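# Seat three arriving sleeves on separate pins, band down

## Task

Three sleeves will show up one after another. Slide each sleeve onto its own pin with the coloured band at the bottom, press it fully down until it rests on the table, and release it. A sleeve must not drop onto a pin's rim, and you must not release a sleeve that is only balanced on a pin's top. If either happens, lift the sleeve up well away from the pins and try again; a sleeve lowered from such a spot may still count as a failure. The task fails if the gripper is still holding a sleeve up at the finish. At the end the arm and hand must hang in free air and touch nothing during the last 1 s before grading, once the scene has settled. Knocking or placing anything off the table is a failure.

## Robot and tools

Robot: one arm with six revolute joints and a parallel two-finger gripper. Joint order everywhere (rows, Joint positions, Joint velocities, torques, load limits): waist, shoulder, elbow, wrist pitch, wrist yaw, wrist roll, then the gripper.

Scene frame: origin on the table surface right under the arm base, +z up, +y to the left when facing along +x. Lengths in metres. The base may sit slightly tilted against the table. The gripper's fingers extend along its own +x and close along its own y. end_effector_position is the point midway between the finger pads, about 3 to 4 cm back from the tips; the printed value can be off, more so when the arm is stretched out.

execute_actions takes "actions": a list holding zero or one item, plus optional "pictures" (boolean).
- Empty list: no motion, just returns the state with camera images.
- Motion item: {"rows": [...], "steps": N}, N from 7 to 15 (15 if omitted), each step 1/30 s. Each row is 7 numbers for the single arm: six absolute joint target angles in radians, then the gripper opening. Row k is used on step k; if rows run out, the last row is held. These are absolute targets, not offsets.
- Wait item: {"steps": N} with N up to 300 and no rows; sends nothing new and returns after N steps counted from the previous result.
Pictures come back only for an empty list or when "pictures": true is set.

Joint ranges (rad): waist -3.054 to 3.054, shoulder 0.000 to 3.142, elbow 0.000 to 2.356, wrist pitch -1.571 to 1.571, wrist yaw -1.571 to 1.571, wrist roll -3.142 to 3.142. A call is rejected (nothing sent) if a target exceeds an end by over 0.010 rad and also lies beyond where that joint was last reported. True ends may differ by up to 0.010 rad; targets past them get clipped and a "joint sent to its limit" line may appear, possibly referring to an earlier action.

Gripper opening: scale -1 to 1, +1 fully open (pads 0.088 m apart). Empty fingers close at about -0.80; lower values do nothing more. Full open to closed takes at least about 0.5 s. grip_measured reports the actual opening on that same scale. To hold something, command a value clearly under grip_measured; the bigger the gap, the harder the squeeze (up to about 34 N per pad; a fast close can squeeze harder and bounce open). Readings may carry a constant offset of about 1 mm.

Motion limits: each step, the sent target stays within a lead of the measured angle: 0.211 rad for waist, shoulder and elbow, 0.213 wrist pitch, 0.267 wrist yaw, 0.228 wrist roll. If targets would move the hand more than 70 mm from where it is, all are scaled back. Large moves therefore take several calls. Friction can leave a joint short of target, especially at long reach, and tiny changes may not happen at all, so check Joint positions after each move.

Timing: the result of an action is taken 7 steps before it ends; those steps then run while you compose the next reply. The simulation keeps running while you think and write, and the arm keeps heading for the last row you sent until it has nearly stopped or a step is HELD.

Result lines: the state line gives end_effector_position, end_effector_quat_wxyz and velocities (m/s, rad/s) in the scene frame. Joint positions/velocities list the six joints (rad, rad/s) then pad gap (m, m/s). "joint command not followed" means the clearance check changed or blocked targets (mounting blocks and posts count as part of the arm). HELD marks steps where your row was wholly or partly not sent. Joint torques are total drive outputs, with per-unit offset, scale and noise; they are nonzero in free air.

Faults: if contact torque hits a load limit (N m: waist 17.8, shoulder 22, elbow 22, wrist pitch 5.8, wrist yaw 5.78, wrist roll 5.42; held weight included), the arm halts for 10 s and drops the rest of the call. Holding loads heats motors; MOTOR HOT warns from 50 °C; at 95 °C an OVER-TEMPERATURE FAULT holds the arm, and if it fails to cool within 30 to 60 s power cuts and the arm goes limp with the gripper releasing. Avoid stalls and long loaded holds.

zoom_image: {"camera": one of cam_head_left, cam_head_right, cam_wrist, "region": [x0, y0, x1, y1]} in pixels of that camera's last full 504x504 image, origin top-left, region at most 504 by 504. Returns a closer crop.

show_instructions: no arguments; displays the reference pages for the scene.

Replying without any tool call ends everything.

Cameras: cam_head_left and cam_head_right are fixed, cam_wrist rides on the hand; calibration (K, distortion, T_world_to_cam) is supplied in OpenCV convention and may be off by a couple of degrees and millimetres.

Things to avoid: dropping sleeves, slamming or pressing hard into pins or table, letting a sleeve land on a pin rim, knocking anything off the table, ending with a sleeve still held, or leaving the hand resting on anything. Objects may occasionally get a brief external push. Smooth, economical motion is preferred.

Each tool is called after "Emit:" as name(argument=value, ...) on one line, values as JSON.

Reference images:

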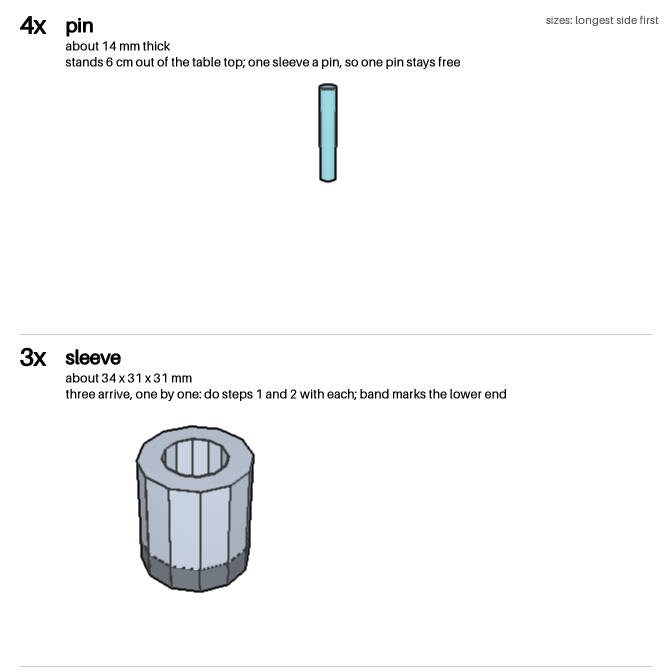

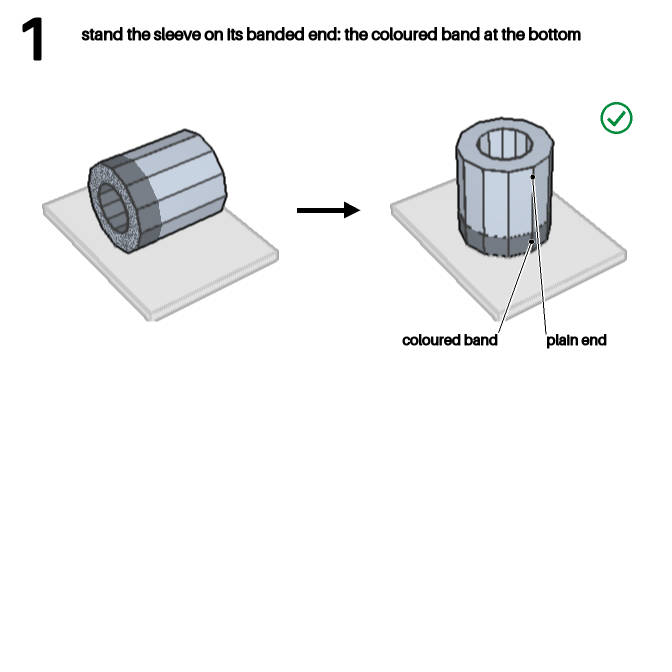

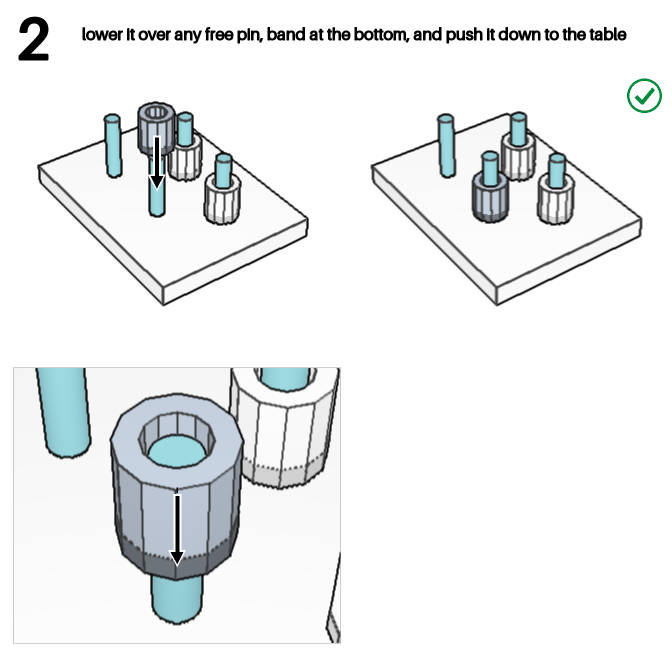

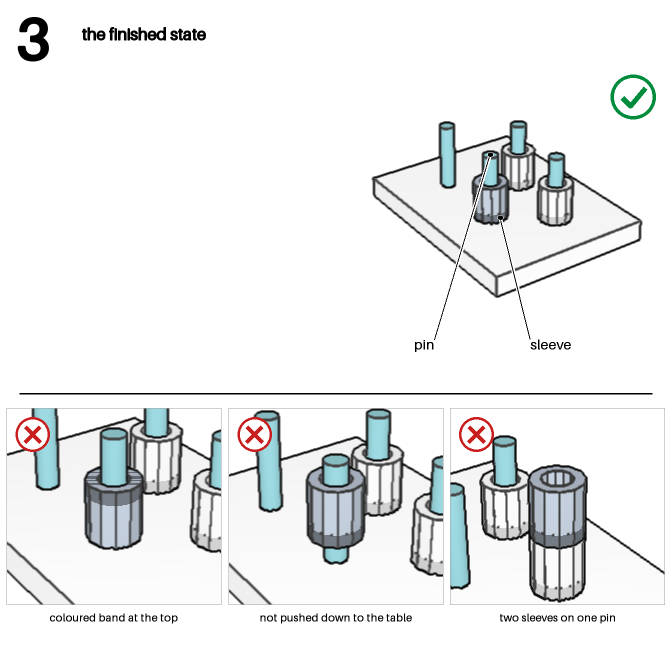

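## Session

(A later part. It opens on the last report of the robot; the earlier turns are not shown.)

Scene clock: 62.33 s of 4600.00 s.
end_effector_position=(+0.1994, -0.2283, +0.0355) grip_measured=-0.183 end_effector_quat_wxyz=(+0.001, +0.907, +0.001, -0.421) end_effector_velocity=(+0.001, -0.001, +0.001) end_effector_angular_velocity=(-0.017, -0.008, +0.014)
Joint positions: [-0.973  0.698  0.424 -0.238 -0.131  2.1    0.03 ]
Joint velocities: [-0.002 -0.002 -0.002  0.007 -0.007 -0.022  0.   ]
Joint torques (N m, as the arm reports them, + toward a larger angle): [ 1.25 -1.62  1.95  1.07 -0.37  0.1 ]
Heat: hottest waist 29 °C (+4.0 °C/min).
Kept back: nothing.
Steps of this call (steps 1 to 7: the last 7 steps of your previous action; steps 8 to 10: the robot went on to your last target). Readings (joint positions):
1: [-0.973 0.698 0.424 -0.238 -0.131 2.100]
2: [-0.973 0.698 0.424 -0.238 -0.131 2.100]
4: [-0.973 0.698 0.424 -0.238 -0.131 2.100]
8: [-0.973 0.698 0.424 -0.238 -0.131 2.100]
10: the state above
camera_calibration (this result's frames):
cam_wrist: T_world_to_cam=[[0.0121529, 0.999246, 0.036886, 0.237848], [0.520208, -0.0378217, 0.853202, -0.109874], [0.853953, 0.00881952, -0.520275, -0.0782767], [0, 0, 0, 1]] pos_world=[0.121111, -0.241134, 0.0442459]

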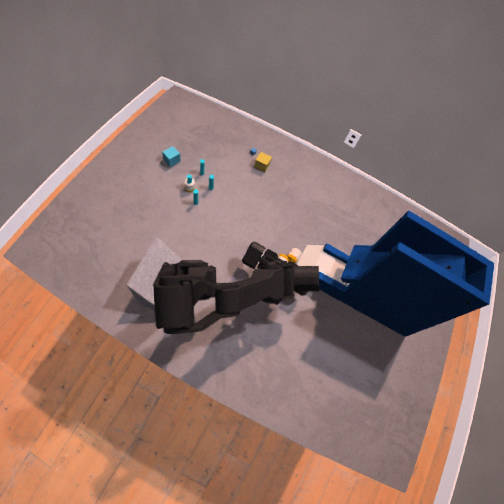

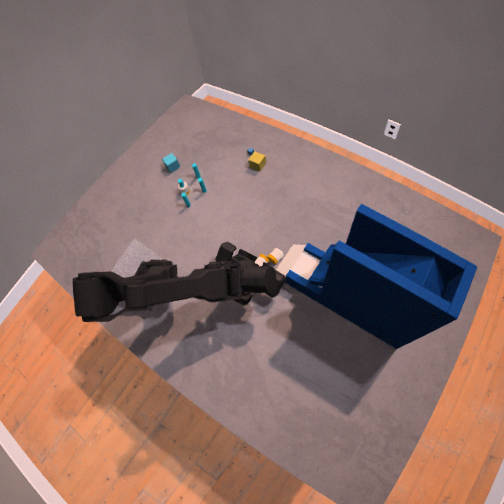

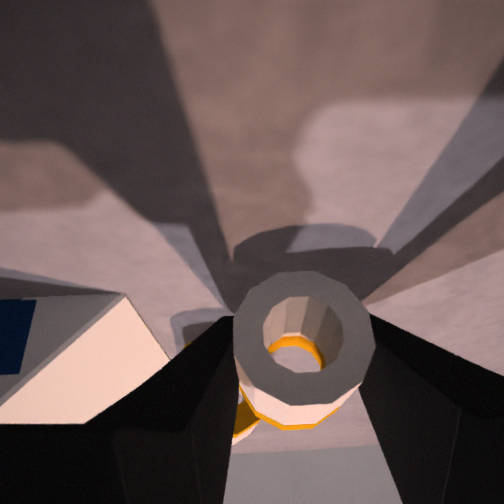

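Emit:
execute_actions(actions=[{"rows": [[-0.98,0.68,0.435,-0.26,-0.137,2.098,-0.5],[-0.988,0.655,0.443,-0.29,-0.144,2.094,-0.5],[-0.998,0.625,0.453,-0.33,-0.152,2.09,-0.5],[-1.008,0.595,0.463,-0.37,-0.161,2.085,-0.5],[-1.018,0.565,0.473,-0.41,-0.17,2.07,-0.5],[-1.028,0.535,0.485,-0.45,-0.178,2.04,-0.5],[-1.034,0.51,0.50,-0.49,-0.184,2.0,-0.5],[-1.034,0.495,0.518,-0.52,-0.187,1.95,-0.5],[-1.025,0.495,0.538,-0.54,-0.186,1.893,-0.5],[-1.008,0.505,0.558,-0.55,-0.183,1.835,-0.5],[-0.985,0.525,0.578,-0.555,-0.178,1.777,-0.5],[-0.958,0.55,0.598,-0.558,-0.172,1.719,-0.5],[-0.93,0.575,0.618,-0.561,-0.166,1.661,-0.5],[-0.902,0.6,0.638,-0.564,-0.16,1.603,-0.5],[-0.874,0.625,0.658,-0.567,-0.154,1.545,-0.5]], "steps": 15}])

Emit:
execute_actions(actions=[{"rows": [[-0.846,0.65,0.678,-0.57,-0.148,1.487,-0.5],[-0.818,0.675,0.698,-0.573,-0.142,1.429,-0.5],[-0.79,0.7,0.718,-0.576,-0.136,1.371,-0.5],[-0.762,0.725,0.738,-0.579,-0.13,1.313,-0.5],[-0.734,0.75,0.758,-0.582,-0.124,1.255,-0.5],[-0.706,0.775,0.778,-0.585,-0.118,1.197,-0.5],[-0.678,0.8,0.797,-0.588,-0.112,1.139,-0.5],[-0.65,0.825,0.815,-0.59,-0.106,1.081,-0.5],[-0.622,0.85,0.832,-0.592,-0.1,1.023,-0.5],[-0.594,0.875,0.848,-0.594,-0.095,0.965,-0.5],[-0.566,0.9,0.862,-0.595,-0.09,0.907,-0.5],[-0.538,0.925,0.874,-0.595,-0.085,0.849,-0.5],[-0.51,0.95,0.884,-0.594,-0.08,0.791,-0.5],[-0.483,0.975,0.891,-0.592,-0.075,0.733,-0.5],[-0.457,1.0,0.895,-0.589,-0.07,0.675,-0.5]], "steps": 15}])

Emit:
execute_actions(actions=[{"rows": [[-0.433,1.026,0.896,-0.584,-0.066,0.617,-0.5],[-0.41,1.052,0.896,-0.578,-0.062,0.559,-0.5],[-0.388,1.078,0.895,-0.571,-0.058,0.501,-0.5],[-0.367,1.104,0.894,-0.564,-0.054,0.443,-0.5],[-0.346,1.13,0.893,-0.557,-0.05,0.385,-0.5],[-0.325,1.156,0.892,-0.55,-0.046,0.327,-0.5],[-0.304,1.182,0.891,-0.543,-0.042,0.269,-0.5],[-0.284,1.208,0.89,-0.536,-0.037,0.211,-0.5],[-0.264,1.234,0.889,-0.529,-0.033,0.153,-0.5],[-0.244,1.26,0.888,-0.522,-0.028,0.095,-0.5],[-0.224,1.286,0.886,-0.515,-0.024,0.037,-0.5],[-0.204,1.312,0.885,-0.508,-0.019,-0.021,-0.5],[-0.184,1.338,0.883,-0.501,-0.015,-0.079,-0.5],[-0.164,1.364,0.882,-0.494,-0.01,-0.137,-0.5],[-0.144,1.39,0.88,-0.487,-0.006,-0.195,-0.5]], "steps": 15}])

Emit:
execute_actions(actions=[{"rows": [[-0.124,1.416,0.879,-0.48,-0.001,-0.253,-0.5],[-0.104,1.442,0.877,-0.473,0.003,-0.311,-0.5],[-0.084,1.468,0.876,-0.466,0.008,-0.369,-0.5],[-0.064,1.494,0.874,-0.459,0.012,-0.427,-0.5],[-0.044,1.52,0.873,-0.452,0.017,-0.485,-0.5],[-0.024,1.546,0.871,-0.445,0.021,-0.543,-0.5],[-0.004,1.572,0.87,-0.438,0.026,-0.601,-0.5],[0.015,1.597,0.869,-0.431,0.03,-0.659,-0.5],[0.033,1.621,0.868,-0.425,0.034,-0.717,-0.5],[0.049,1.643,0.867,-0.419,0.038,-0.775,-0.5],[0.063,1.663,0.866,-0.414,0.042,-0.833,-0.5],[0.075,1.68,0.865,-0.41,0.045,-0.891,-0.5],[0.085,1.695,0.864,-0.406,0.047,-0.949,-0.5],[0.093,1.707,0.863,-0.403,0.049,-1.0,-0.5],[0.099,1.717,0.863,-0.401,0.051,-1.045,-0.5]], "steps": 15}])

Emit:
execute_actions(actions=[{"rows": [[0.102,1.723,0.863,-0.4,0.052,-1.08,-0.5],[0.103,1.727,0.863,-0.399,0.052,-1.105,-0.5]], "steps": 7}])

Emit:
execute_actions(actions=[{"steps": 22}], pictures=true)

Scene clock: 66.00 s of 4600.00 s.
end_effector_position=(+0.1829, -0.2286, +0.0534) grip_measured=-0.184 end_effector_quat_wxyz=(+0.013, +0.906, +0.013, -0.424) end_effector_velocity=(-0.082, -0.057, +0.162) end_effector_angular_velocity=(-0.573, -0.093, +0.471)
Joint positions: [-1.01   0.584  0.462 -0.404 -0.163  2.046  0.03 ]
Joint velocities: [-0.188 -0.711  0.383 -0.945 -0.168 -0.799  0.   ]
Joint torques (N m, as the arm reports them, + toward a larger angle): [ 0.45 -2.95  4.85  0.87 -0.58 -0.17]
Heat: hottest waist 28 °C (+3.0 °C/min).
Steps of this call (steps 1 to 15: the robot went on to your last target; steps 16 to 102: nothing new was sent; steps 103 to 110: the first 8 steps of this action). Readings (joint positions):
103: [-0.972 0.698 0.424 -0.237 -0.131 2.100]
104: [-0.973 0.695 0.425 -0.243 -0.132 2.100]
106: [-0.981 0.674 0.429 -0.286 -0.140 2.099]
110: the state above

Scene clock: 66.50 s of 4600.00 s.
end_effector_position=(+0.2313, -0.2402, +0.1167) grip_measured=-0.184 end_effector_quat_wxyz=(+0.354, +0.858, +0.218, -0.302) end_effector_velocity=(+0.187, +0.027, +0.105) end_effector_angular_velocity=(-0.971, -0.563, +1.644)
Joint positions: [-0.751  0.728  0.738 -0.574 -0.128  1.352  0.03 ]
Joint velocities: [ 0.828  0.725  0.589 -0.095  0.168 -1.487 -0.   ]
Joint torques (N m, as the arm reports them, + toward a larger angle): [ 1.42 -1.89  4.8   0.81 -0.5  -0.24]
Heat: hottest waist 28 °C (+3.0 °C/min).
Steps of this call (steps 1 to 7: the last 7 steps of your previous action; steps 8 to 15: the first 8 steps of this action). Readings (joint positions):
8: [-0.932 0.573 0.602 -0.539 -0.165 1.696]
9: [-0.908 0.592 0.621 -0.546 -0.160 1.646]
11: [-0.857 0.635 0.660 -0.557 -0.151 1.548]
15: the state above

Scene clock: 67.00 s of 4600.00 s.
end_effector_position=(+0.3145, -0.1637, +0.1374) grip_measured=-0.184 end_effector_quat_wxyz=(+0.655, +0.631, +0.414, -0.040) end_effector_velocity=(+0.114, +0.260, -0.029) end_effector_angular_velocity=(-0.866, -0.674, +1.706)
Joint positions: [-0.364  1.104  0.882 -0.559 -0.055  0.617  0.03 ]
Joint velocities: [ 0.647  0.784  0.002  0.168  0.11  -1.473 -0.   ]
Joint torques (N m, as the arm reports them, + toward a larger angle): [ 3.59 -2.15  4.12  1.12 -0.56 -0.21]
Heat: hottest waist 28 °C (+3.0 °C/min).
Steps of this call (steps 1 to 7: the last 7 steps of your previous action; steps 8 to 15: the first 8 steps of this action). Readings (joint positions):
8: [-0.531 0.922 0.861 -0.586 -0.086 0.961]
9: [-0.505 0.947 0.869 -0.586 -0.081 0.912]
11: [-0.455 0.998 0.878 -0.580 -0.073 0.814]
15: the state above

Scene clock: 67.50 s of 4600.00 s.
end_effector_position=(+0.3436, -0.0255, +0.1248) grip_measured=-0.183 end_effector_quat_wxyz=(+0.801, +0.262, +0.466, +0.269) end_effector_velocity=(-0.005, +0.292, -0.025) end_effector_angular_velocity=(-0.759, -1.009, +1.678)
Joint positions: [-0.058  1.494  0.882 -0.457  0.012 -0.12   0.03 ]
Joint velocities: [ 0.598  0.779 -0.002  0.212  0.139 -1.487 -0.   ]
Joint torques (N m, as the arm reports them, + toward a larger angle): [ 5.11 -2.14  1.92  1.06 -0.6  -0.21]
Heat: hottest waist 28 °C (+3.0 °C/min).
Steps of this call (steps 1 to 7: the last 7 steps of your previous action; steps 8 to 15: the first 8 steps of this action). Readings (joint positions):
8: [-0.199 1.312 0.882 -0.506 -0.020 0.225]
9: [-0.178 1.338 0.882 -0.499 -0.015 0.175]
11: [-0.138 1.390 0.882 -0.485 -0.006 0.077]
15: the state above

Scene clock: 67.73 s of 4600.00 s.
end_effector_position=(+0.3346, +0.0337, +0.1176) grip_measured=-0.183 end_effector_quat_wxyz=(+0.805, +0.074, +0.429, +0.404) end_effector_velocity=(-0.061, +0.187, -0.043) end_effector_angular_velocity=(-0.604, -1.007, +1.491)
Joint positions: [ 0.06   1.65   0.876 -0.418  0.037 -0.463  0.03 ]
Joint velocities: [ 0.349  0.51  -0.046  0.095  0.081 -1.502  0.   ]
Joint torques (N m, as the arm reports them, + toward a larger angle): [ 5.28 -2.91  2.07  1.12 -0.53 -0.19]
Heat: hottest waist 28 °C (+3.0 °C/min).
Kept back: the last 7 steps of this action.
Steps of this call (steps 1 to 7: the last 7 steps of your previous action). Readings (joint positions):
1: [-0.038 1.519 0.882 -0.450 0.016 -0.169]
2: [-0.019 1.544 0.882 -0.444 0.020 -0.218]
4: [0.017 1.591 0.880 -0.432 0.027 -0.315]
7: the state above

Scene clock: 68.47 s of 4600.00 s.
end_effector_position=(+0.3276, +0.0561, +0.1118) grip_measured=-0.183 end_effector_quat_wxyz=(+0.769, -0.195, +0.284, +0.539) end_effector_velocity=(-0.002, -0.000, -0.003) end_effector_angular_velocity=(-0.023, -0.027, +0.038)
Joint positions: [ 0.102  1.715  0.872 -0.401  0.049 -1.095  0.03 ]
Joint velocities: [-0.002  0.002 -0.002 -0.007  0.007 -0.051 -0.   ]
Joint torques (N m, as the arm reports them, + toward a larger angle): [ 5.62 -2.47  2.1   1.09 -0.57 -0.2 ]
Heat: hottest waist 28 °C (+3.0 °C/min).
Kept back: nothing.
Steps of this call (steps 1 to 7: the last 7 steps of your previous action; steps 8 to 22: the robot went on to your last target). Readings (joint positions):
1: [0.071 1.665 0.875 -0.415 0.039 -0.512]
2: [0.079 1.679 0.874 -0.412 0.041 -0.561]
4: [0.090 1.697 0.872 -0.408 0.044 -0.658]
8: [0.098 1.709 0.872 -0.403 0.048 -0.854]
22: the state above
camera_calibration (this result's frames):
cam_wrist: T_world_to_cam=[[0.925388, -0.378395, -0.0217756, -0.266061], [-0.334028, -0.787038, -0.518649, 0.244318], [0.179116, 0.487225, -0.85471, 0.0811152], [0, 0, 0, 1]] pos_world=[0.31329, 0.0520895, 0.190252]

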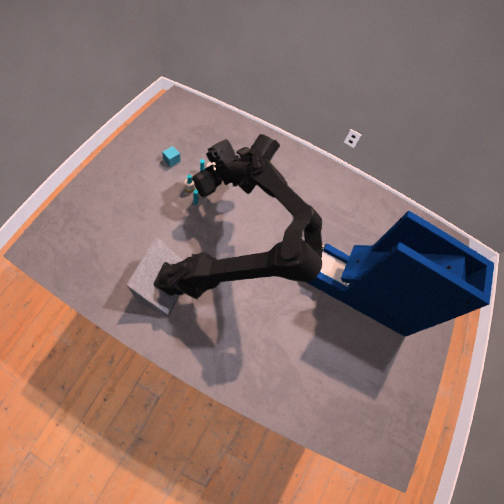

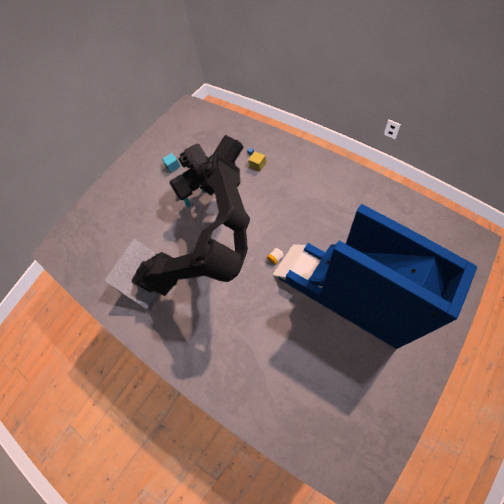

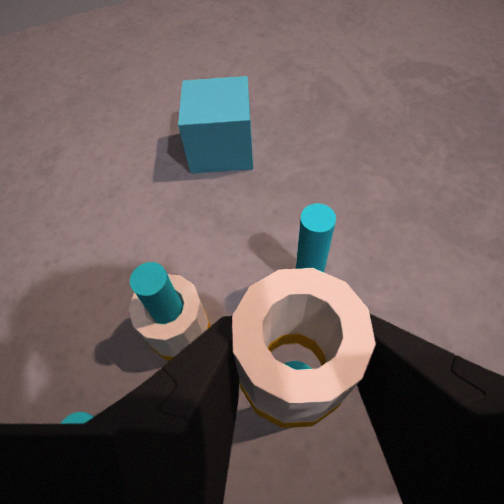

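Emit:
execute_actions(actions=[])

Emit:
zoom_image(camera="cam_wrist", region=[225, 260, 385, 440])

Scene clock: 68.67 s of 4600.00 s.
end_effector_position=(+0.3276, +0.0561, +0.1119) grip_measured=-0.183 end_effector_quat_wxyz=(+0.768, -0.197, +0.283, +0.540) end_effector_velocity=(-0.002, -0.001, -0.002) end_effector_angular_velocity=(-0.014, -0.009, +0.015)
Joint positions: [ 0.102  1.715  0.872 -0.401  0.049 -1.1    0.03 ]
Joint velocities: [-0.002 -0.002 -0.002 -0.007  0.007 -0.022  0.   ]
Joint torques (N m, as the arm reports them, + toward a larger angle): [ 5.74 -2.35  2.09  1.09 -0.57 -0.11]
Heat: hottest waist 28 °C (+3.0 °C/min).
Kept back: nothing.
Steps of this call (steps 1 to 6: the robot went on to your last target). Readings (joint positions):
1: [0.102 1.715 0.872 -0.401 0.049 -1.096]
2: [0.102 1.715 0.872 -0.401 0.049 -1.097]
4: [0.102 1.715 0.872 -0.401 0.049 -1.099]
6: the state above
camera_calibration (this result's frames):
cam_wrist: T_world_to_cam=[[0.926868, -0.37498, -0.0174605, -0.267161], [-0.328967, -0.788971, -0.518946, 0.242907], [0.180819, 0.486739, -0.854629, 0.0806176], [0, 0, 0, 1]] pos_world=[0.312954, 0.0522268, 0.190289]

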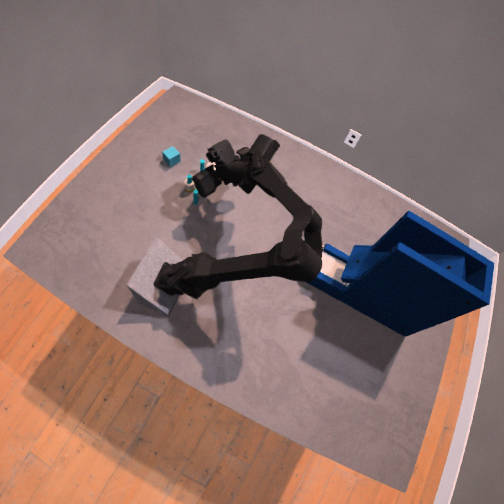

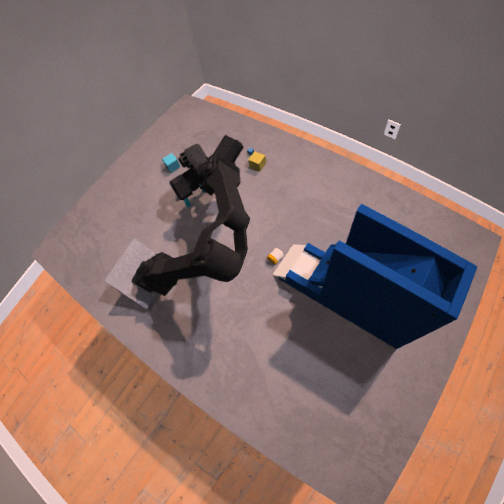

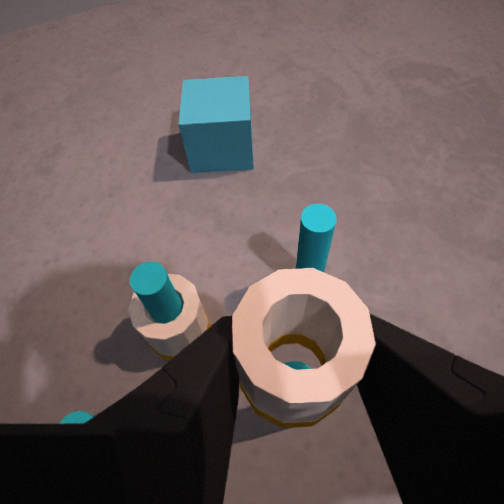

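Region (225, 260, 385, 440) of cam_wrist's 504x504 image, scaled by 2.800, with more detail than that image has.

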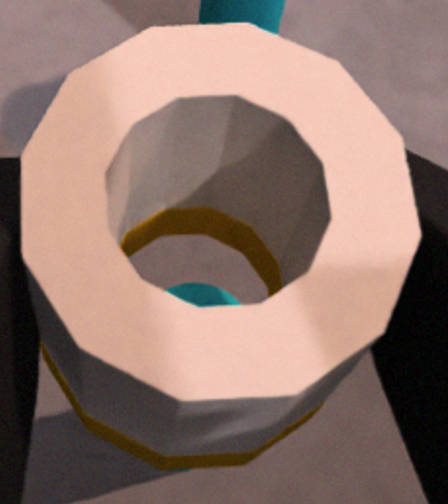

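Emit:
execute_actions(actions=[{"rows": [[0.094,1.729,0.861,-0.397,0.046,-1.107,-0.5],[0.09,1.731,0.858,-0.392,0.045,-1.111,-0.5],[0.086,1.733,0.856,-0.387,0.043,-1.115,-0.5],[0.082,1.735,0.853,-0.382,0.042,-1.119,-0.5],[0.078,1.737,0.851,-0.377,0.04,-1.123,-0.5],[0.0734,1.7386,0.848,-0.371,0.039,-1.127,-0.5]], "steps": 8}])

Emit:
execute_actions(actions=[{"steps": 22}], pictures=true)

Emit:
zoom_image(camera="cam_wrist", region=[250, 285, 355, 385])

Scene clock: 71.13 s of 4600.00 s.
end_effector_position=(+0.3274, +0.0563, +0.1117) grip_measured=-0.183 end_effector_quat_wxyz=(+0.768, -0.197, +0.282, +0.540) end_effector_velocity=(-0.000, +0.003, +0.001) end_effector_angular_velocity=(+0.015, -0.016, +0.018)
Joint positions: [ 0.102  1.716  0.871 -0.401  0.049 -1.102  0.03 ]
Joint velocities: [-0.002  0.002 -0.002  0.007 -0.022 -0.022  0.   ]
Joint torques (N m, as the arm reports them, + toward a larger angle): [ 5.23 -2.17  1.99  1.16 -0.65 -0.22]
Heat: hottest waist 28 °C (+2.0 °C/min).
Steps of this call (steps 1 to 30: the robot went on to your last target; steps 31 to 73: nothing new was sent; step 74: the first step of this action). Readings (joint positions):
74: the state above

Scene clock: 71.87 s of 4600.00 s.
end_effector_position=(+0.3287, +0.0556, +0.1034) grip_measured=-0.183 end_effector_quat_wxyz=(+0.769, -0.197, +0.282, +0.539) end_effector_velocity=(+0.000, +0.001, -0.000) end_effector_angular_velocity=(+0.002, -0.016, +0.013)
Joint positions: [ 0.079  1.727  0.859 -0.374  0.041 -1.123  0.03 ]
Joint velocities: [-0.002  0.002 -0.002  0.007 -0.007 -0.022 -0.   ]
Joint torques (N m, as the arm reports them, + toward a larger angle): [ 5.04 -2.39  1.73  1.07 -0.77 -0.14]
Heat: hottest waist 28 °C (+2.0 °C/min).
Kept back: nothing.
Steps of this call (steps 1 to 7: the last 7 steps of your previous action; steps 8 to 22: the robot went on to your last target). Readings (joint positions):
1: [0.102 1.716 0.871 -0.400 0.049 -1.103]
2: [0.102 1.717 0.871 -0.398 0.049 -1.104]
4: [0.097 1.719 0.868 -0.391 0.047 -1.109]
8: [0.084 1.724 0.862 -0.380 0.044 -1.118]
22: the state above
camera_calibration (this result's frames):
cam_wrist: T_world_to_cam=[[0.926668, -0.375561, -0.0154974, -0.268659], [-0.328305, -0.788611, -0.519912, 0.238326], [0.183038, 0.486874, -0.854079, 0.0726171], [0, 0, 0, 1]] pos_world=[0.313909, 0.0516937, 0.181766]

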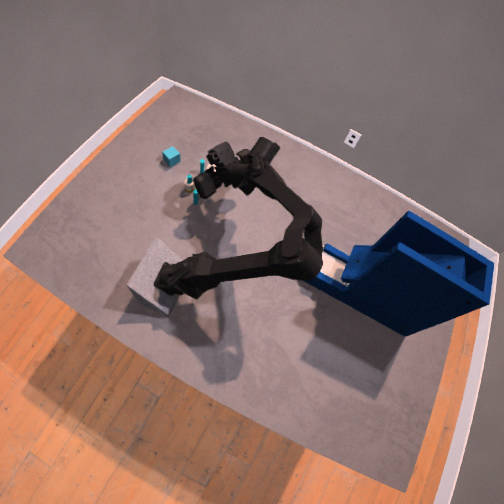

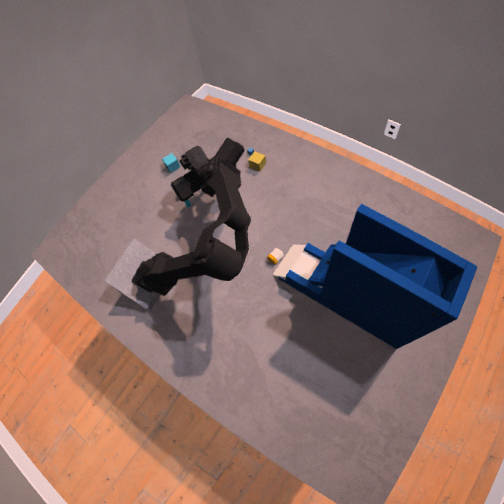

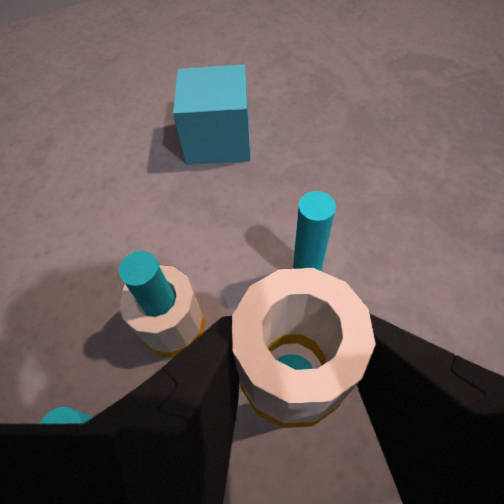

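Region (250, 285, 355, 385) of cam_wrist's 504x504 image, scaled by 4.800, with more detail than that image has; it fills the top 480 rows of this view, and the rest is white.

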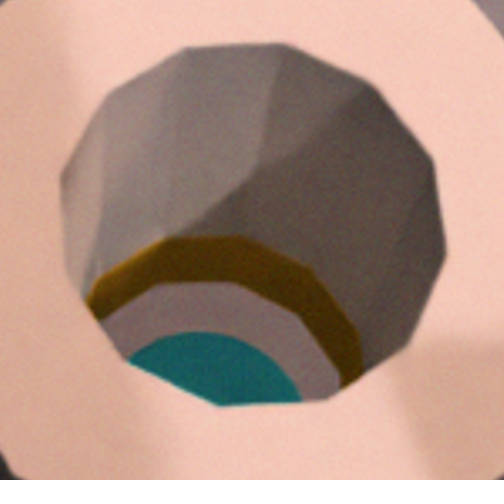

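Emit:
execute_actions(actions=[{"rows": [[0.0701,1.7404,0.8458,-0.3668,0.0375,-1.130,-0.5],[0.0668,1.7422,0.8434,-0.3625,0.0365,-1.133,-0.5],[0.0635,1.744,0.8411,-0.3582,0.0354,-1.136,-0.5],[0.0602,1.7458,0.8388,-0.354,0.0343,-1.139,-0.5],[0.0569,1.7477,0.8365,-0.3497,0.0332,-1.143,-0.5],[0.0536,1.7496,0.8342,-0.3454,0.0321,-1.146,-0.5],[0.0503,1.7515,0.832,-0.3412,0.031,-1.149,-0.5],[0.0461,1.754,0.8292,-0.3358,0.0297,-1.153,-0.5],[0.0412,1.757,0.826,-0.3295,0.0281,-1.157,-0.5],[0.0354,1.7605,0.8223,-0.322,0.0262,-1.163,-0.5],[0.0287,1.7647,0.8182,-0.3135,0.024,-1.169,-0.5],[0.0212,1.7695,0.8136,-0.304,0.0216,-1.176,-0.5],[0.0129,1.775,0.8088,-0.2935,0.0189,-1.184,-0.5],[0.0045,1.7807,0.8041,-0.283,0.0162,-1.192,-0.5],[-0.0039,1.7865,0.7996,-0.2725,0.0135,-1.2,-0.5]], "steps": 15}])

Emit:
execute_actions(actions=[{"steps": 12}], pictures=true)

Scene clock: 72.97 s of 4600.00 s.
end_effector_position=(+0.3291, +0.0556, +0.0976) grip_measured=-0.183 end_effector_quat_wxyz=(+0.769, -0.197, +0.281, +0.539) end_effector_velocity=(-0.007, +0.001, -0.040) end_effector_angular_velocity=(+0.002, +0.027, +0.017)
Joint positions: [ 0.063  1.735  0.848 -0.352  0.035 -1.139  0.03 ]
Joint velocities: [-0.095  0.051 -0.071  0.095 -0.037 -0.081 -0.   ]
Joint torques (N m, as the arm reports them, + toward a larger angle): [ 5.14 -2.45  1.79  1.1  -0.77 -0.2 ]
Heat: hottest waist 29 °C (+3.0 °C/min).
Steps of this call (steps 1 to 15: the robot went on to your last target; steps 16 to 25: nothing new was sent; steps 26 to 33: the first 8 steps of this action). Readings (joint positions):
26: [0.079 1.727 0.858 -0.372 0.041 -1.124]
27: [0.078 1.727 0.857 -0.371 0.040 -1.125]
29: [0.075 1.729 0.855 -0.365 0.039 -1.129]
33: the state above

Scene clock: 73.37 s of 4600.00 s.
end_effector_position=(+0.3279, +0.0557, +0.0741) grip_measured=-0.183 end_effector_quat_wxyz=(+0.768, -0.196, +0.283, +0.540) end_effector_velocity=(-0.005, +0.006, -0.017) end_effector_angular_velocity=(+0.030, +0.004, +0.028)
Joint positions: [ 0.006  1.772  0.812 -0.283  0.018 -1.19   0.03 ]
Joint velocities: [-0.046  0.037 -0.032  0.051 -0.051 -0.051 -0.   ]
Joint torques (N m, as the arm reports them, + toward a larger angle): [ 5.44 -2.87  1.48  1.02 -0.82 -0.2 ]
Heat: hottest waist 29 °C (+3.0 °C/min).
Kept back: nothing.
Steps of this call (steps 1 to 7: the last 7 steps of your previous action; steps 8 to 12: the robot went on to your last target). Readings (joint positions):
1: [0.060 1.737 0.845 -0.348 0.034 -1.142]
2: [0.057 1.739 0.843 -0.343 0.033 -1.146]
4: [0.047 1.745 0.837 -0.330 0.029 -1.155]
8: [0.021 1.761 0.822 -0.298 0.022 -1.179]
12: the state above
camera_calibration (this result's frames):
cam_wrist: T_world_to_cam=[[0.927091, -0.374364, -0.0188282, -0.268285], [-0.329228, -0.789243, -0.518367, 0.223129], [0.179198, 0.486772, -0.854951, 0.0490118], [0, 0, 0, 1]] pos_world=[0.313402, 0.0518097, 0.152514]

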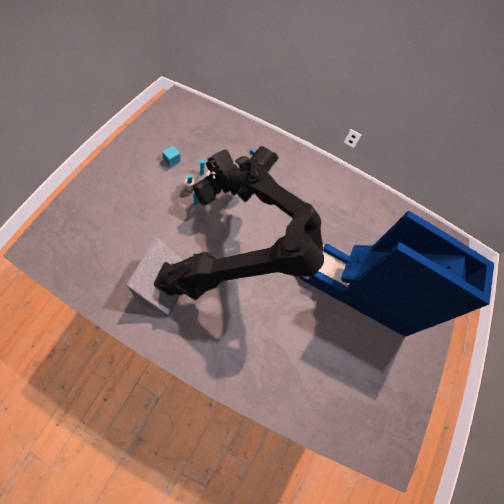

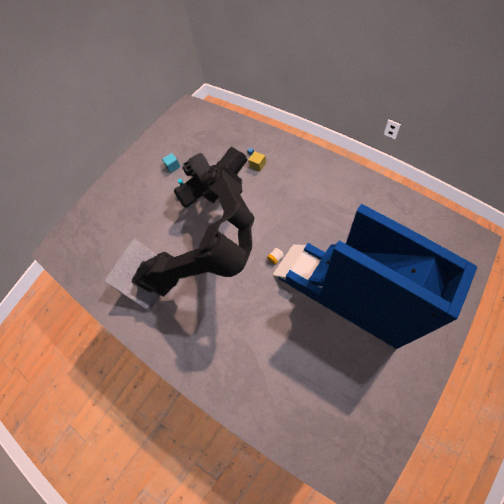

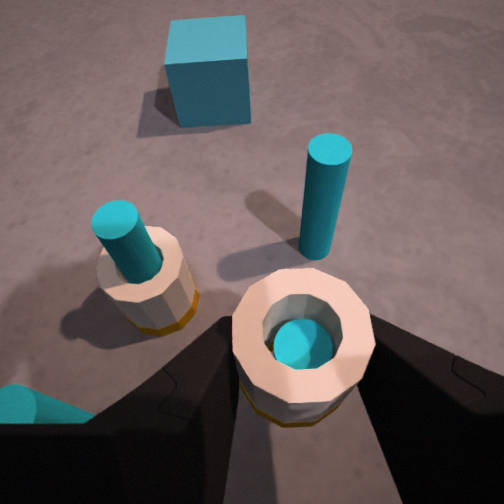

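Emit:
execute_actions(actions=[{"rows": [[-0.0106,1.7913,0.7961,-0.264,0.0113,-1.206,-0.5],[-0.019,1.7975,0.7919,-0.2536,0.0086,-1.214,-0.5],[-0.0273,1.8038,0.7878,-0.2432,0.0059,-1.222,-0.5],[-0.0357,1.8102,0.784,-0.2328,0.0032,-1.23,-0.5],[-0.0441,1.8169,0.7803,-0.2224,0.0005,-1.238,-0.5],[-0.0525,1.8237,0.7767,-0.212,-0.0022,-1.246,-0.5],[-0.06,1.8299,0.7737,-0.2028,-0.0046,-1.253,-0.5],[-0.0668,1.8356,0.7711,-0.1945,-0.0068,-1.259,-0.5],[-0.0727,1.8407,0.7689,-0.1873,-0.0087,-1.265,-0.5],[-0.0778,1.8451,0.7672,-0.1811,-0.0103,-1.269,-0.5],[-0.082,1.8488,0.7657,-0.176,-0.0116,-1.273,-0.5],[-0.0854,1.8518,0.7646,-0.172,-0.0127,-1.277,-0.5],[-0.0888,1.8548,0.7635,-0.168,-0.0138,-1.28,-0.5],[-0.0913,1.8571,0.7627,-0.165,-0.0146,-1.282,-0.5],[-0.0938,1.8594,0.762,-0.162,-0.0155,-1.285,-0.5]], "steps": 15}])

Emit:
execute_actions(actions=[{"steps": 20}], pictures=true)

Scene clock: 74.60 s of 4600.00 s.
end_effector_position=(+0.3290, +0.0556, +0.0582) grip_measured=-0.183 end_effector_quat_wxyz=(+0.769, -0.197, +0.281, +0.539) end_effector_velocity=(-0.011, -0.001, -0.097) end_effector_angular_velocity=(-0.024, +0.057, +0.021)
Joint positions: [-0.036  1.803  0.792 -0.227  0.003 -1.233  0.03 ]
Joint velocities: [-0.232  0.183 -0.1    0.227 -0.051 -0.198 -0.   ]
Joint torques (N m, as the arm reports them, + toward a larger angle): [ 5.38 -2.53  1.14  0.98 -0.72 -0.2 ]
Heat: hottest waist 29 °C (+3.0 °C/min).
Steps of this call (steps 1 to 29: the robot went on to your last target; steps 30 to 37: the first 8 steps of this action). Readings (joint positions):
30: [0.002 1.774 0.809 -0.273 0.015 -1.198]
31: [0.000 1.776 0.808 -0.269 0.014 -1.200]
33: [-0.008 1.781 0.804 -0.258 0.011 -1.209]
37: the state above

Scene clock: 75.27 s of 4600.00 s.
end_effector_position=(+0.3281, +0.0557, +0.0376) grip_measured=-0.183 end_effector_quat_wxyz=(+0.769, -0.197, +0.282, +0.540) end_effector_velocity=(-0.003, -0.000, -0.003) end_effector_angular_velocity=(-0.010, +0.006, +0.010)
Joint positions: [-0.088  1.846  0.771 -0.165 -0.013 -1.281  0.03 ]
Joint velocities: [-0.002  0.002 -0.002 -0.007  0.007 -0.007 -0.   ]
Joint torques (N m, as the arm reports them, + toward a larger angle): [ 5.36 -2.74  0.86  0.88 -0.84 -0.15]
Heat: hottest waist 29 °C (+3.0 °C/min).
Kept back: nothing.
Steps of this call (steps 1 to 7: the last 7 steps of your previous action; steps 8 to 20: the robot went on to your last target). Readings (joint positions):
1: [-0.043 1.809 0.788 -0.219 0.001 -1.239]
2: [-0.050 1.815 0.785 -0.211 -0.001 -1.245]
4: [-0.062 1.825 0.780 -0.198 -0.004 -1.256]
8: [-0.079 1.839 0.774 -0.177 -0.009 -1.271]
20: the state above
camera_calibration (this result's frames):
cam_wrist: T_world_to_cam=[[0.926857, -0.375068, -0.0161539, -0.269165], [-0.328179, -0.788589, -0.520025, 0.203925], [0.182306, 0.48729, -0.853999, 0.0166484], [0, 0, 0, 1]] pos_world=[0.313366, 0.0517452, 0.115916]

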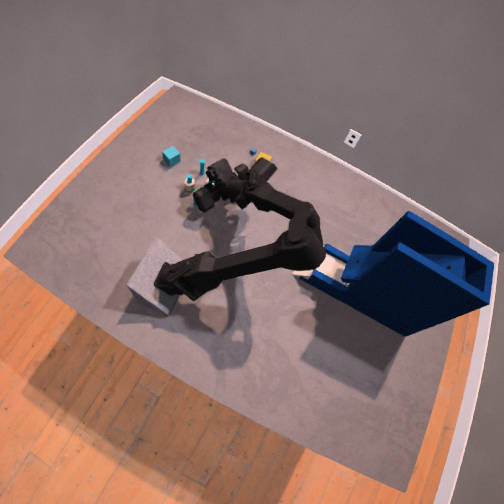

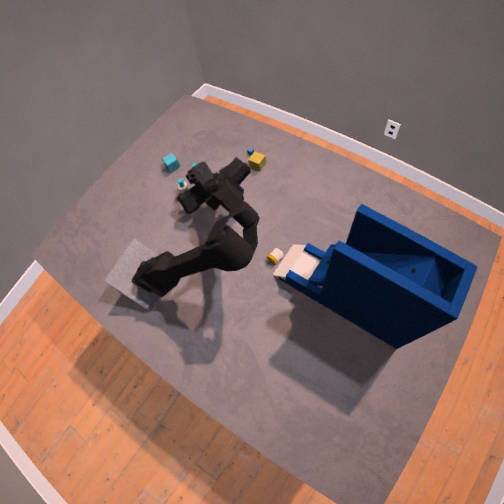

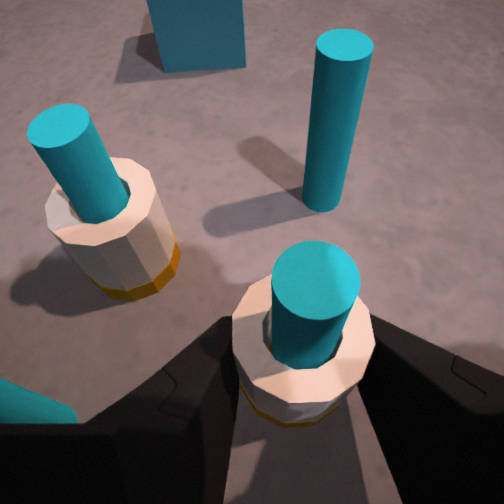

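Emit:
execute_actions(actions=[{"rows": [[-0.096,1.8615,0.7613,-0.159,-0.016,-1.287,-0.5],[-0.098,1.8635,0.7607,-0.1565,-0.017,-1.289,-0.5],[-0.10,1.8655,0.76,-0.154,-0.0175,-1.291,-0.5],[-0.1023,1.8672,0.7594,-0.1515,-0.018,-1.293,-0.5]], "steps": 8}])

Emit:
execute_actions(actions=[{"steps": 16}])

Scene clock: 75.67 s of 4600.00 s.
end_effector_position=(+0.3280, +0.0559, +0.0374) grip_measured=-0.183 end_effector_quat_wxyz=(+0.768, -0.197, +0.282, +0.540) end_effector_velocity=(+0.003, +0.002, -0.000) end_effector_angular_velocity=(+0.016, -0.029, -0.002)
Joint positions: [-0.088  1.847  0.77  -0.164 -0.014 -1.281  0.03 ]
Joint velocities: [-0.007  0.007 -0.007  0.037 -0.022 -0.022  0.   ]
Joint torques (N m, as the arm reports them, + toward a larger angle): [ 5.37 -2.7   0.77  0.85 -0.79 -0.17]
Heat: hottest waist 29 °C (+3.0 °C/min).
Steps of this call (steps 1 to 11: the robot went on to your last target; step 12: the first step of this action). Readings (joint positions):
12: the state above

Scene clock: 76.20 s of 4600.00 s.
end_effector_position=(+0.3288, +0.0565, +0.0366) grip_measured=-0.183 end_effector_quat_wxyz=(+0.770, -0.197, +0.277, +0.540) end_effector_velocity=(-0.003, +0.001, -0.001) end_effector_angular_velocity=(+0.004, +0.004, +0.013)
Joint positions: [-0.092  1.851  0.769 -0.154 -0.022 -1.29   0.03 ]
Joint velocities: [-0.002  0.002 -0.002 -0.007 -0.007 -0.007  0.   ]
Joint torques (N m, as the arm reports them, + toward a larger angle): [ 4.96 -2.4   0.74  0.93 -0.58 -0.18]
Heat: hottest waist 29 °C (+4.1 °C/min).
Kept back: nothing.
Steps of this call (steps 1 to 7: the last 7 steps of your previous action; steps 8 to 15: the robot went on to your last target; step 16: nothing new was sent). Readings (joint positions):
1: [-0.089 1.847 0.770 -0.163 -0.014 -1.282]
2: [-0.090 1.848 0.770 -0.161 -0.015 -1.283]
4: [-0.091 1.850 0.770 -0.158 -0.018 -1.286]
8: [-0.092 1.850 0.769 -0.156 -0.021 -1.288]
16: the state above
The arm was judged still, so your last target was given up. Only a new action makes it travel on or press farther. Fingers that are still opening or closing keep moving.

Contact. Release.

Emit:
execute_actions(actions=[{"rows": [[-0.091,1.85,0.77,-0.16,-0.016,-1.285,-0.3],[-0.091,1.85,0.77,-0.16,-0.016,-1.285,-0.18],[-0.091,1.85,0.77,-0.16,-0.016,-1.285,-0.08],[-0.091,1.85,0.77,-0.16,-0.016,-1.285,0.02],[-0.091,1.85,0.77,-0.16,-0.016,-1.285,0.08]], "steps": 10}])

Scene clock: 76.57 s of 4600.00 s.
end_effector_position=(+0.3288, +0.0565, +0.0366) grip_measured=-0.183 end_effector_quat_wxyz=(+0.770, -0.197, +0.277, +0.540) end_effector_velocity=(-0.003, +0.001, +0.001) end_effector_angular_velocity=(+0.005, -0.003, +0.013)
Joint positions: [-0.092  1.851  0.769 -0.154 -0.022 -1.29   0.03 ]
Joint velocities: [ 0.002 -0.007 -0.007 -0.007 -0.007 -0.007 -0.   ]
Joint torques (N m, as the arm reports them, + toward a larger angle): [ 5.75 -3.69  1.66  0.64 -0.54  0.04]
Heat: hottest waist 29 °C (+4.0 °C/min).
Steps of this call (steps 1 to 8: nothing new was sent; steps 9 to 11: the first 3 steps of this action). Readings (joint positions):
9: [-0.092 1.851 0.769 -0.154 -0.022 -1.290]
10: [-0.092 1.851 0.769 -0.154 -0.022 -1.290]
11: the state above

Emit:
execute_actions(actions=[{"rows": [[-0.08,1.835,0.782,-0.175,-0.012,-1.272,0.08],[-0.065,1.82,0.79,-0.193,-0.007,-1.258,0.08],[-0.047,1.803,0.798,-0.215,-0.001,-1.241,0.08],[-0.028,1.787,0.807,-0.24,0.005,-1.223,0.08],[-0.009,1.772,0.817,-0.264,0.012,-1.205,0.08],[0.01,1.758,0.828,-0.288,0.018,-1.187,0.08],[0.028,1.745,0.84,-0.312,0.025,-1.168,0.08],[0.042,1.73,0.853,-0.338,0.035,-1.145,0.08],[0.048,1.712,0.868,-0.368,0.055,-1.112,0.08],[0.045,1.692,0.886,-0.402,0.082,-1.072,0.08],[0.035,1.672,0.905,-0.44,0.114,-1.03,0.08],[0.02,1.652,0.925,-0.48,0.149,-0.986,0.08],[0.003,1.633,0.945,-0.52,0.185,-0.942,0.08],[-0.015,1.615,0.965,-0.56,0.221,-0.898,0.08],[-0.033,1.598,0.985,-0.6,0.257,-0.854,0.08]], "steps": 15}])

Emit:
execute_actions(actions=[{"rows": [[-0.052,1.582,1.006,-0.642,0.294,-0.81,0.08],[-0.072,1.567,1.027,-0.684,0.332,-0.765,0.08],[-0.092,1.552,1.048,-0.727,0.37,-0.72,0.08],[-0.112,1.538,1.069,-0.77,0.408,-0.675,0.08],[-0.132,1.524,1.09,-0.813,0.446,-0.63,0.08],[-0.152,1.51,1.111,-0.856,0.484,-0.585,0.08],[-0.172,1.496,1.132,-0.899,0.522,-0.54,0.08],[-0.192,1.482,1.153,-0.942,0.56,-0.495,0.08],[-0.212,1.468,1.174,-0.985,0.598,-0.45,0.08],[-0.232,1.454,1.195,-1.028,0.636,-0.405,0.08],[-0.251,1.441,1.215,-1.07,0.673,-0.36,0.08],[-0.269,1.429,1.233,-1.108,0.707,-0.32,0.08],[-0.285,1.418,1.249,-1.142,0.737,-0.284,0.08],[-0.298,1.409,1.262,-1.17,0.762,-0.255,0.08],[-0.31,1.402,1.274,-1.198,0.786,-0.225,0.08]], "steps": 15}])

Emit:
execute_actions(actions=[{"steps": 25}], pictures=true)

Scene clock: 82.03 s of 4600.00 s.
end_effector_position=(+0.3296, +0.0557, +0.0671) grip_measured=+0.080 end_effector_quat_wxyz=(+0.769, -0.195, +0.282, +0.540) end_effector_velocity=(+0.037, -0.021, +0.226) end_effector_angular_velocity=(+0.028, -0.073, -0.099)
Joint positions: [-0.014  1.789  0.809 -0.261  0.009 -1.208  0.043]
Joint velocities: [ 0.501 -0.427  0.33  -0.637  0.154  0.491 -0.   ]
Joint torques (N m, as the arm reports them, + toward a larger angle): [ 5.76 -4.92  3.28  0.66 -0.56  0.09]
Heat: hottest waist 29 °C (+4.1 °C/min).
Steps of this call (steps 1 to 7: the last 7 steps of your previous action; steps 8 to 15: the robot went on to your last target; steps 16 to 156: nothing new was sent; steps 157 to 164: the first 8 steps of this action). Readings (joint positions):
157: [-0.090 1.851 0.770 -0.159 -0.018 -1.286]
158: [-0.088 1.849 0.771 -0.165 -0.016 -1.281]
160: [-0.074 1.838 0.777 -0.190 -0.009 -1.264]
164: the state above

Scene clock: 82.53 s of 4600.00 s.
end_effector_position=(+0.3301, -0.1048, +0.0884) grip_measured=+0.080 end_effector_quat_wxyz=(+0.781, -0.078, +0.550, +0.284) end_effector_velocity=(-0.125, -0.449, -0.028) end_effector_angular_velocity=(-0.778, +1.193, -1.564)
Joint positions: [-0.119  1.543  1.073 -0.786  0.424 -0.658  0.043]
Joint velocities: [-0.564 -0.422  0.598 -1.253  1.062  1.267 -0.   ]
Joint torques (N m, as the arm reports them, + toward a larger angle): [ 4.93 -4.62  3.66  0.47 -0.31  0.07]
Heat: hottest waist 29 °C (+4.0 °C/min).
Steps of this call (steps 1 to 7: the last 7 steps of your previous action; steps 8 to 15: the first 8 steps of this action). Readings (joint positions):
8: [0.005 1.654 0.931 -0.505 0.177 -0.956]
9: [-0.009 1.636 0.951 -0.542 0.210 -0.916]
11: [-0.043 1.603 0.992 -0.622 0.279 -0.831]
15: the state above

Scene clock: 83.37 s of 4600.00 s.
end_effector_position=(+0.2626, -0.2479, +0.0956) grip_measured=+0.080 end_effector_quat_wxyz=(+0.707, +0.000, +0.707, -0.000) end_effector_velocity=(-0.004, -0.000, -0.000) end_effector_angular_velocity=(+0.009, +0.015, +0.014)
Joint positions: [-0.304  1.411  1.266 -1.194  0.783 -0.23   0.043]
Joint velocities: [-0.007 -0.002  0.002 -0.022 -0.007 -0.007 -0.   ]
Joint torques (N m, as the arm reports them, + toward a larger angle): [ 3.47 -4.68  3.63  0.33  0.03  0.07]
Heat: hottest waist 29 °C (+4.0 °C/min).
Kept back: nothing.
Steps of this call (steps 1 to 7: the last 7 steps of your previous action; steps 8 to 25: the robot went on to your last target). Readings (joint positions):
1: [-0.137 1.530 1.093 -0.827 0.460 -0.615]
2: [-0.156 1.516 1.112 -0.867 0.495 -0.573]
4: [-0.192 1.490 1.151 -0.948 0.566 -0.488]
8: [-0.263 1.440 1.222 -1.095 0.699 -0.334]
25: the state above
camera_calibration (this result's frames):
cam_wrist: T_world_to_cam=[[-0.0356751, -0.999184, 0.0189563, -0.226675], [-0.948286, 0.0398323, 0.314908, 0.261578], [-0.315406, -0.00674164, -0.948933, 0.243395], [0, 0, 0, 1]] pos_world=[0.316733, -0.235268, 0.152889]

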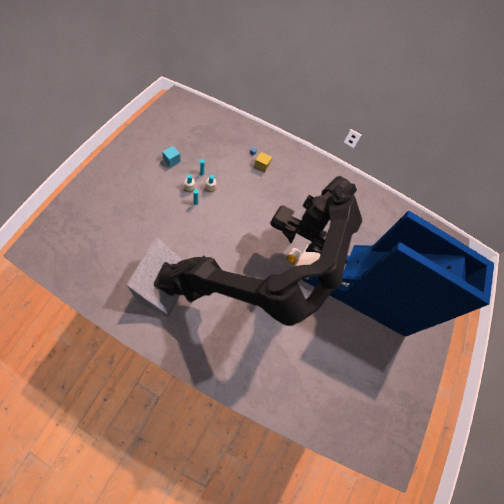

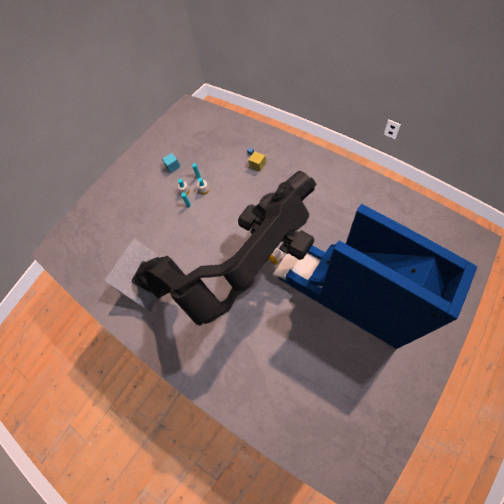

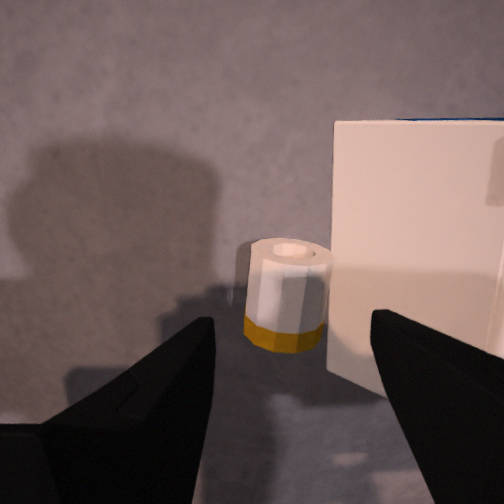

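Emit:
zoom_image(camera="cam_wrist", region=[200, 215, 400, 395])

Region (200, 215, 400, 395) of cam_wrist's 504x504 image, scaled by 2.520, with more detail than that image has; it fills the top 454 rows of this view, and the rest is white.

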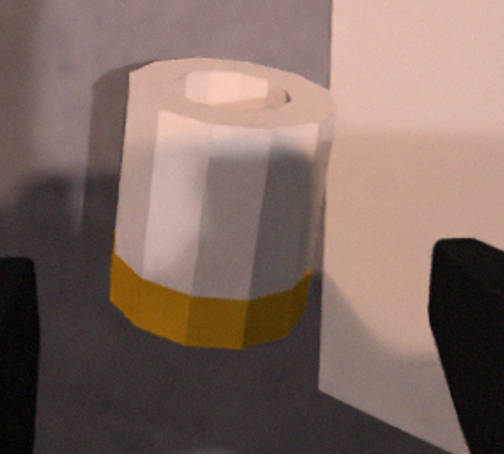

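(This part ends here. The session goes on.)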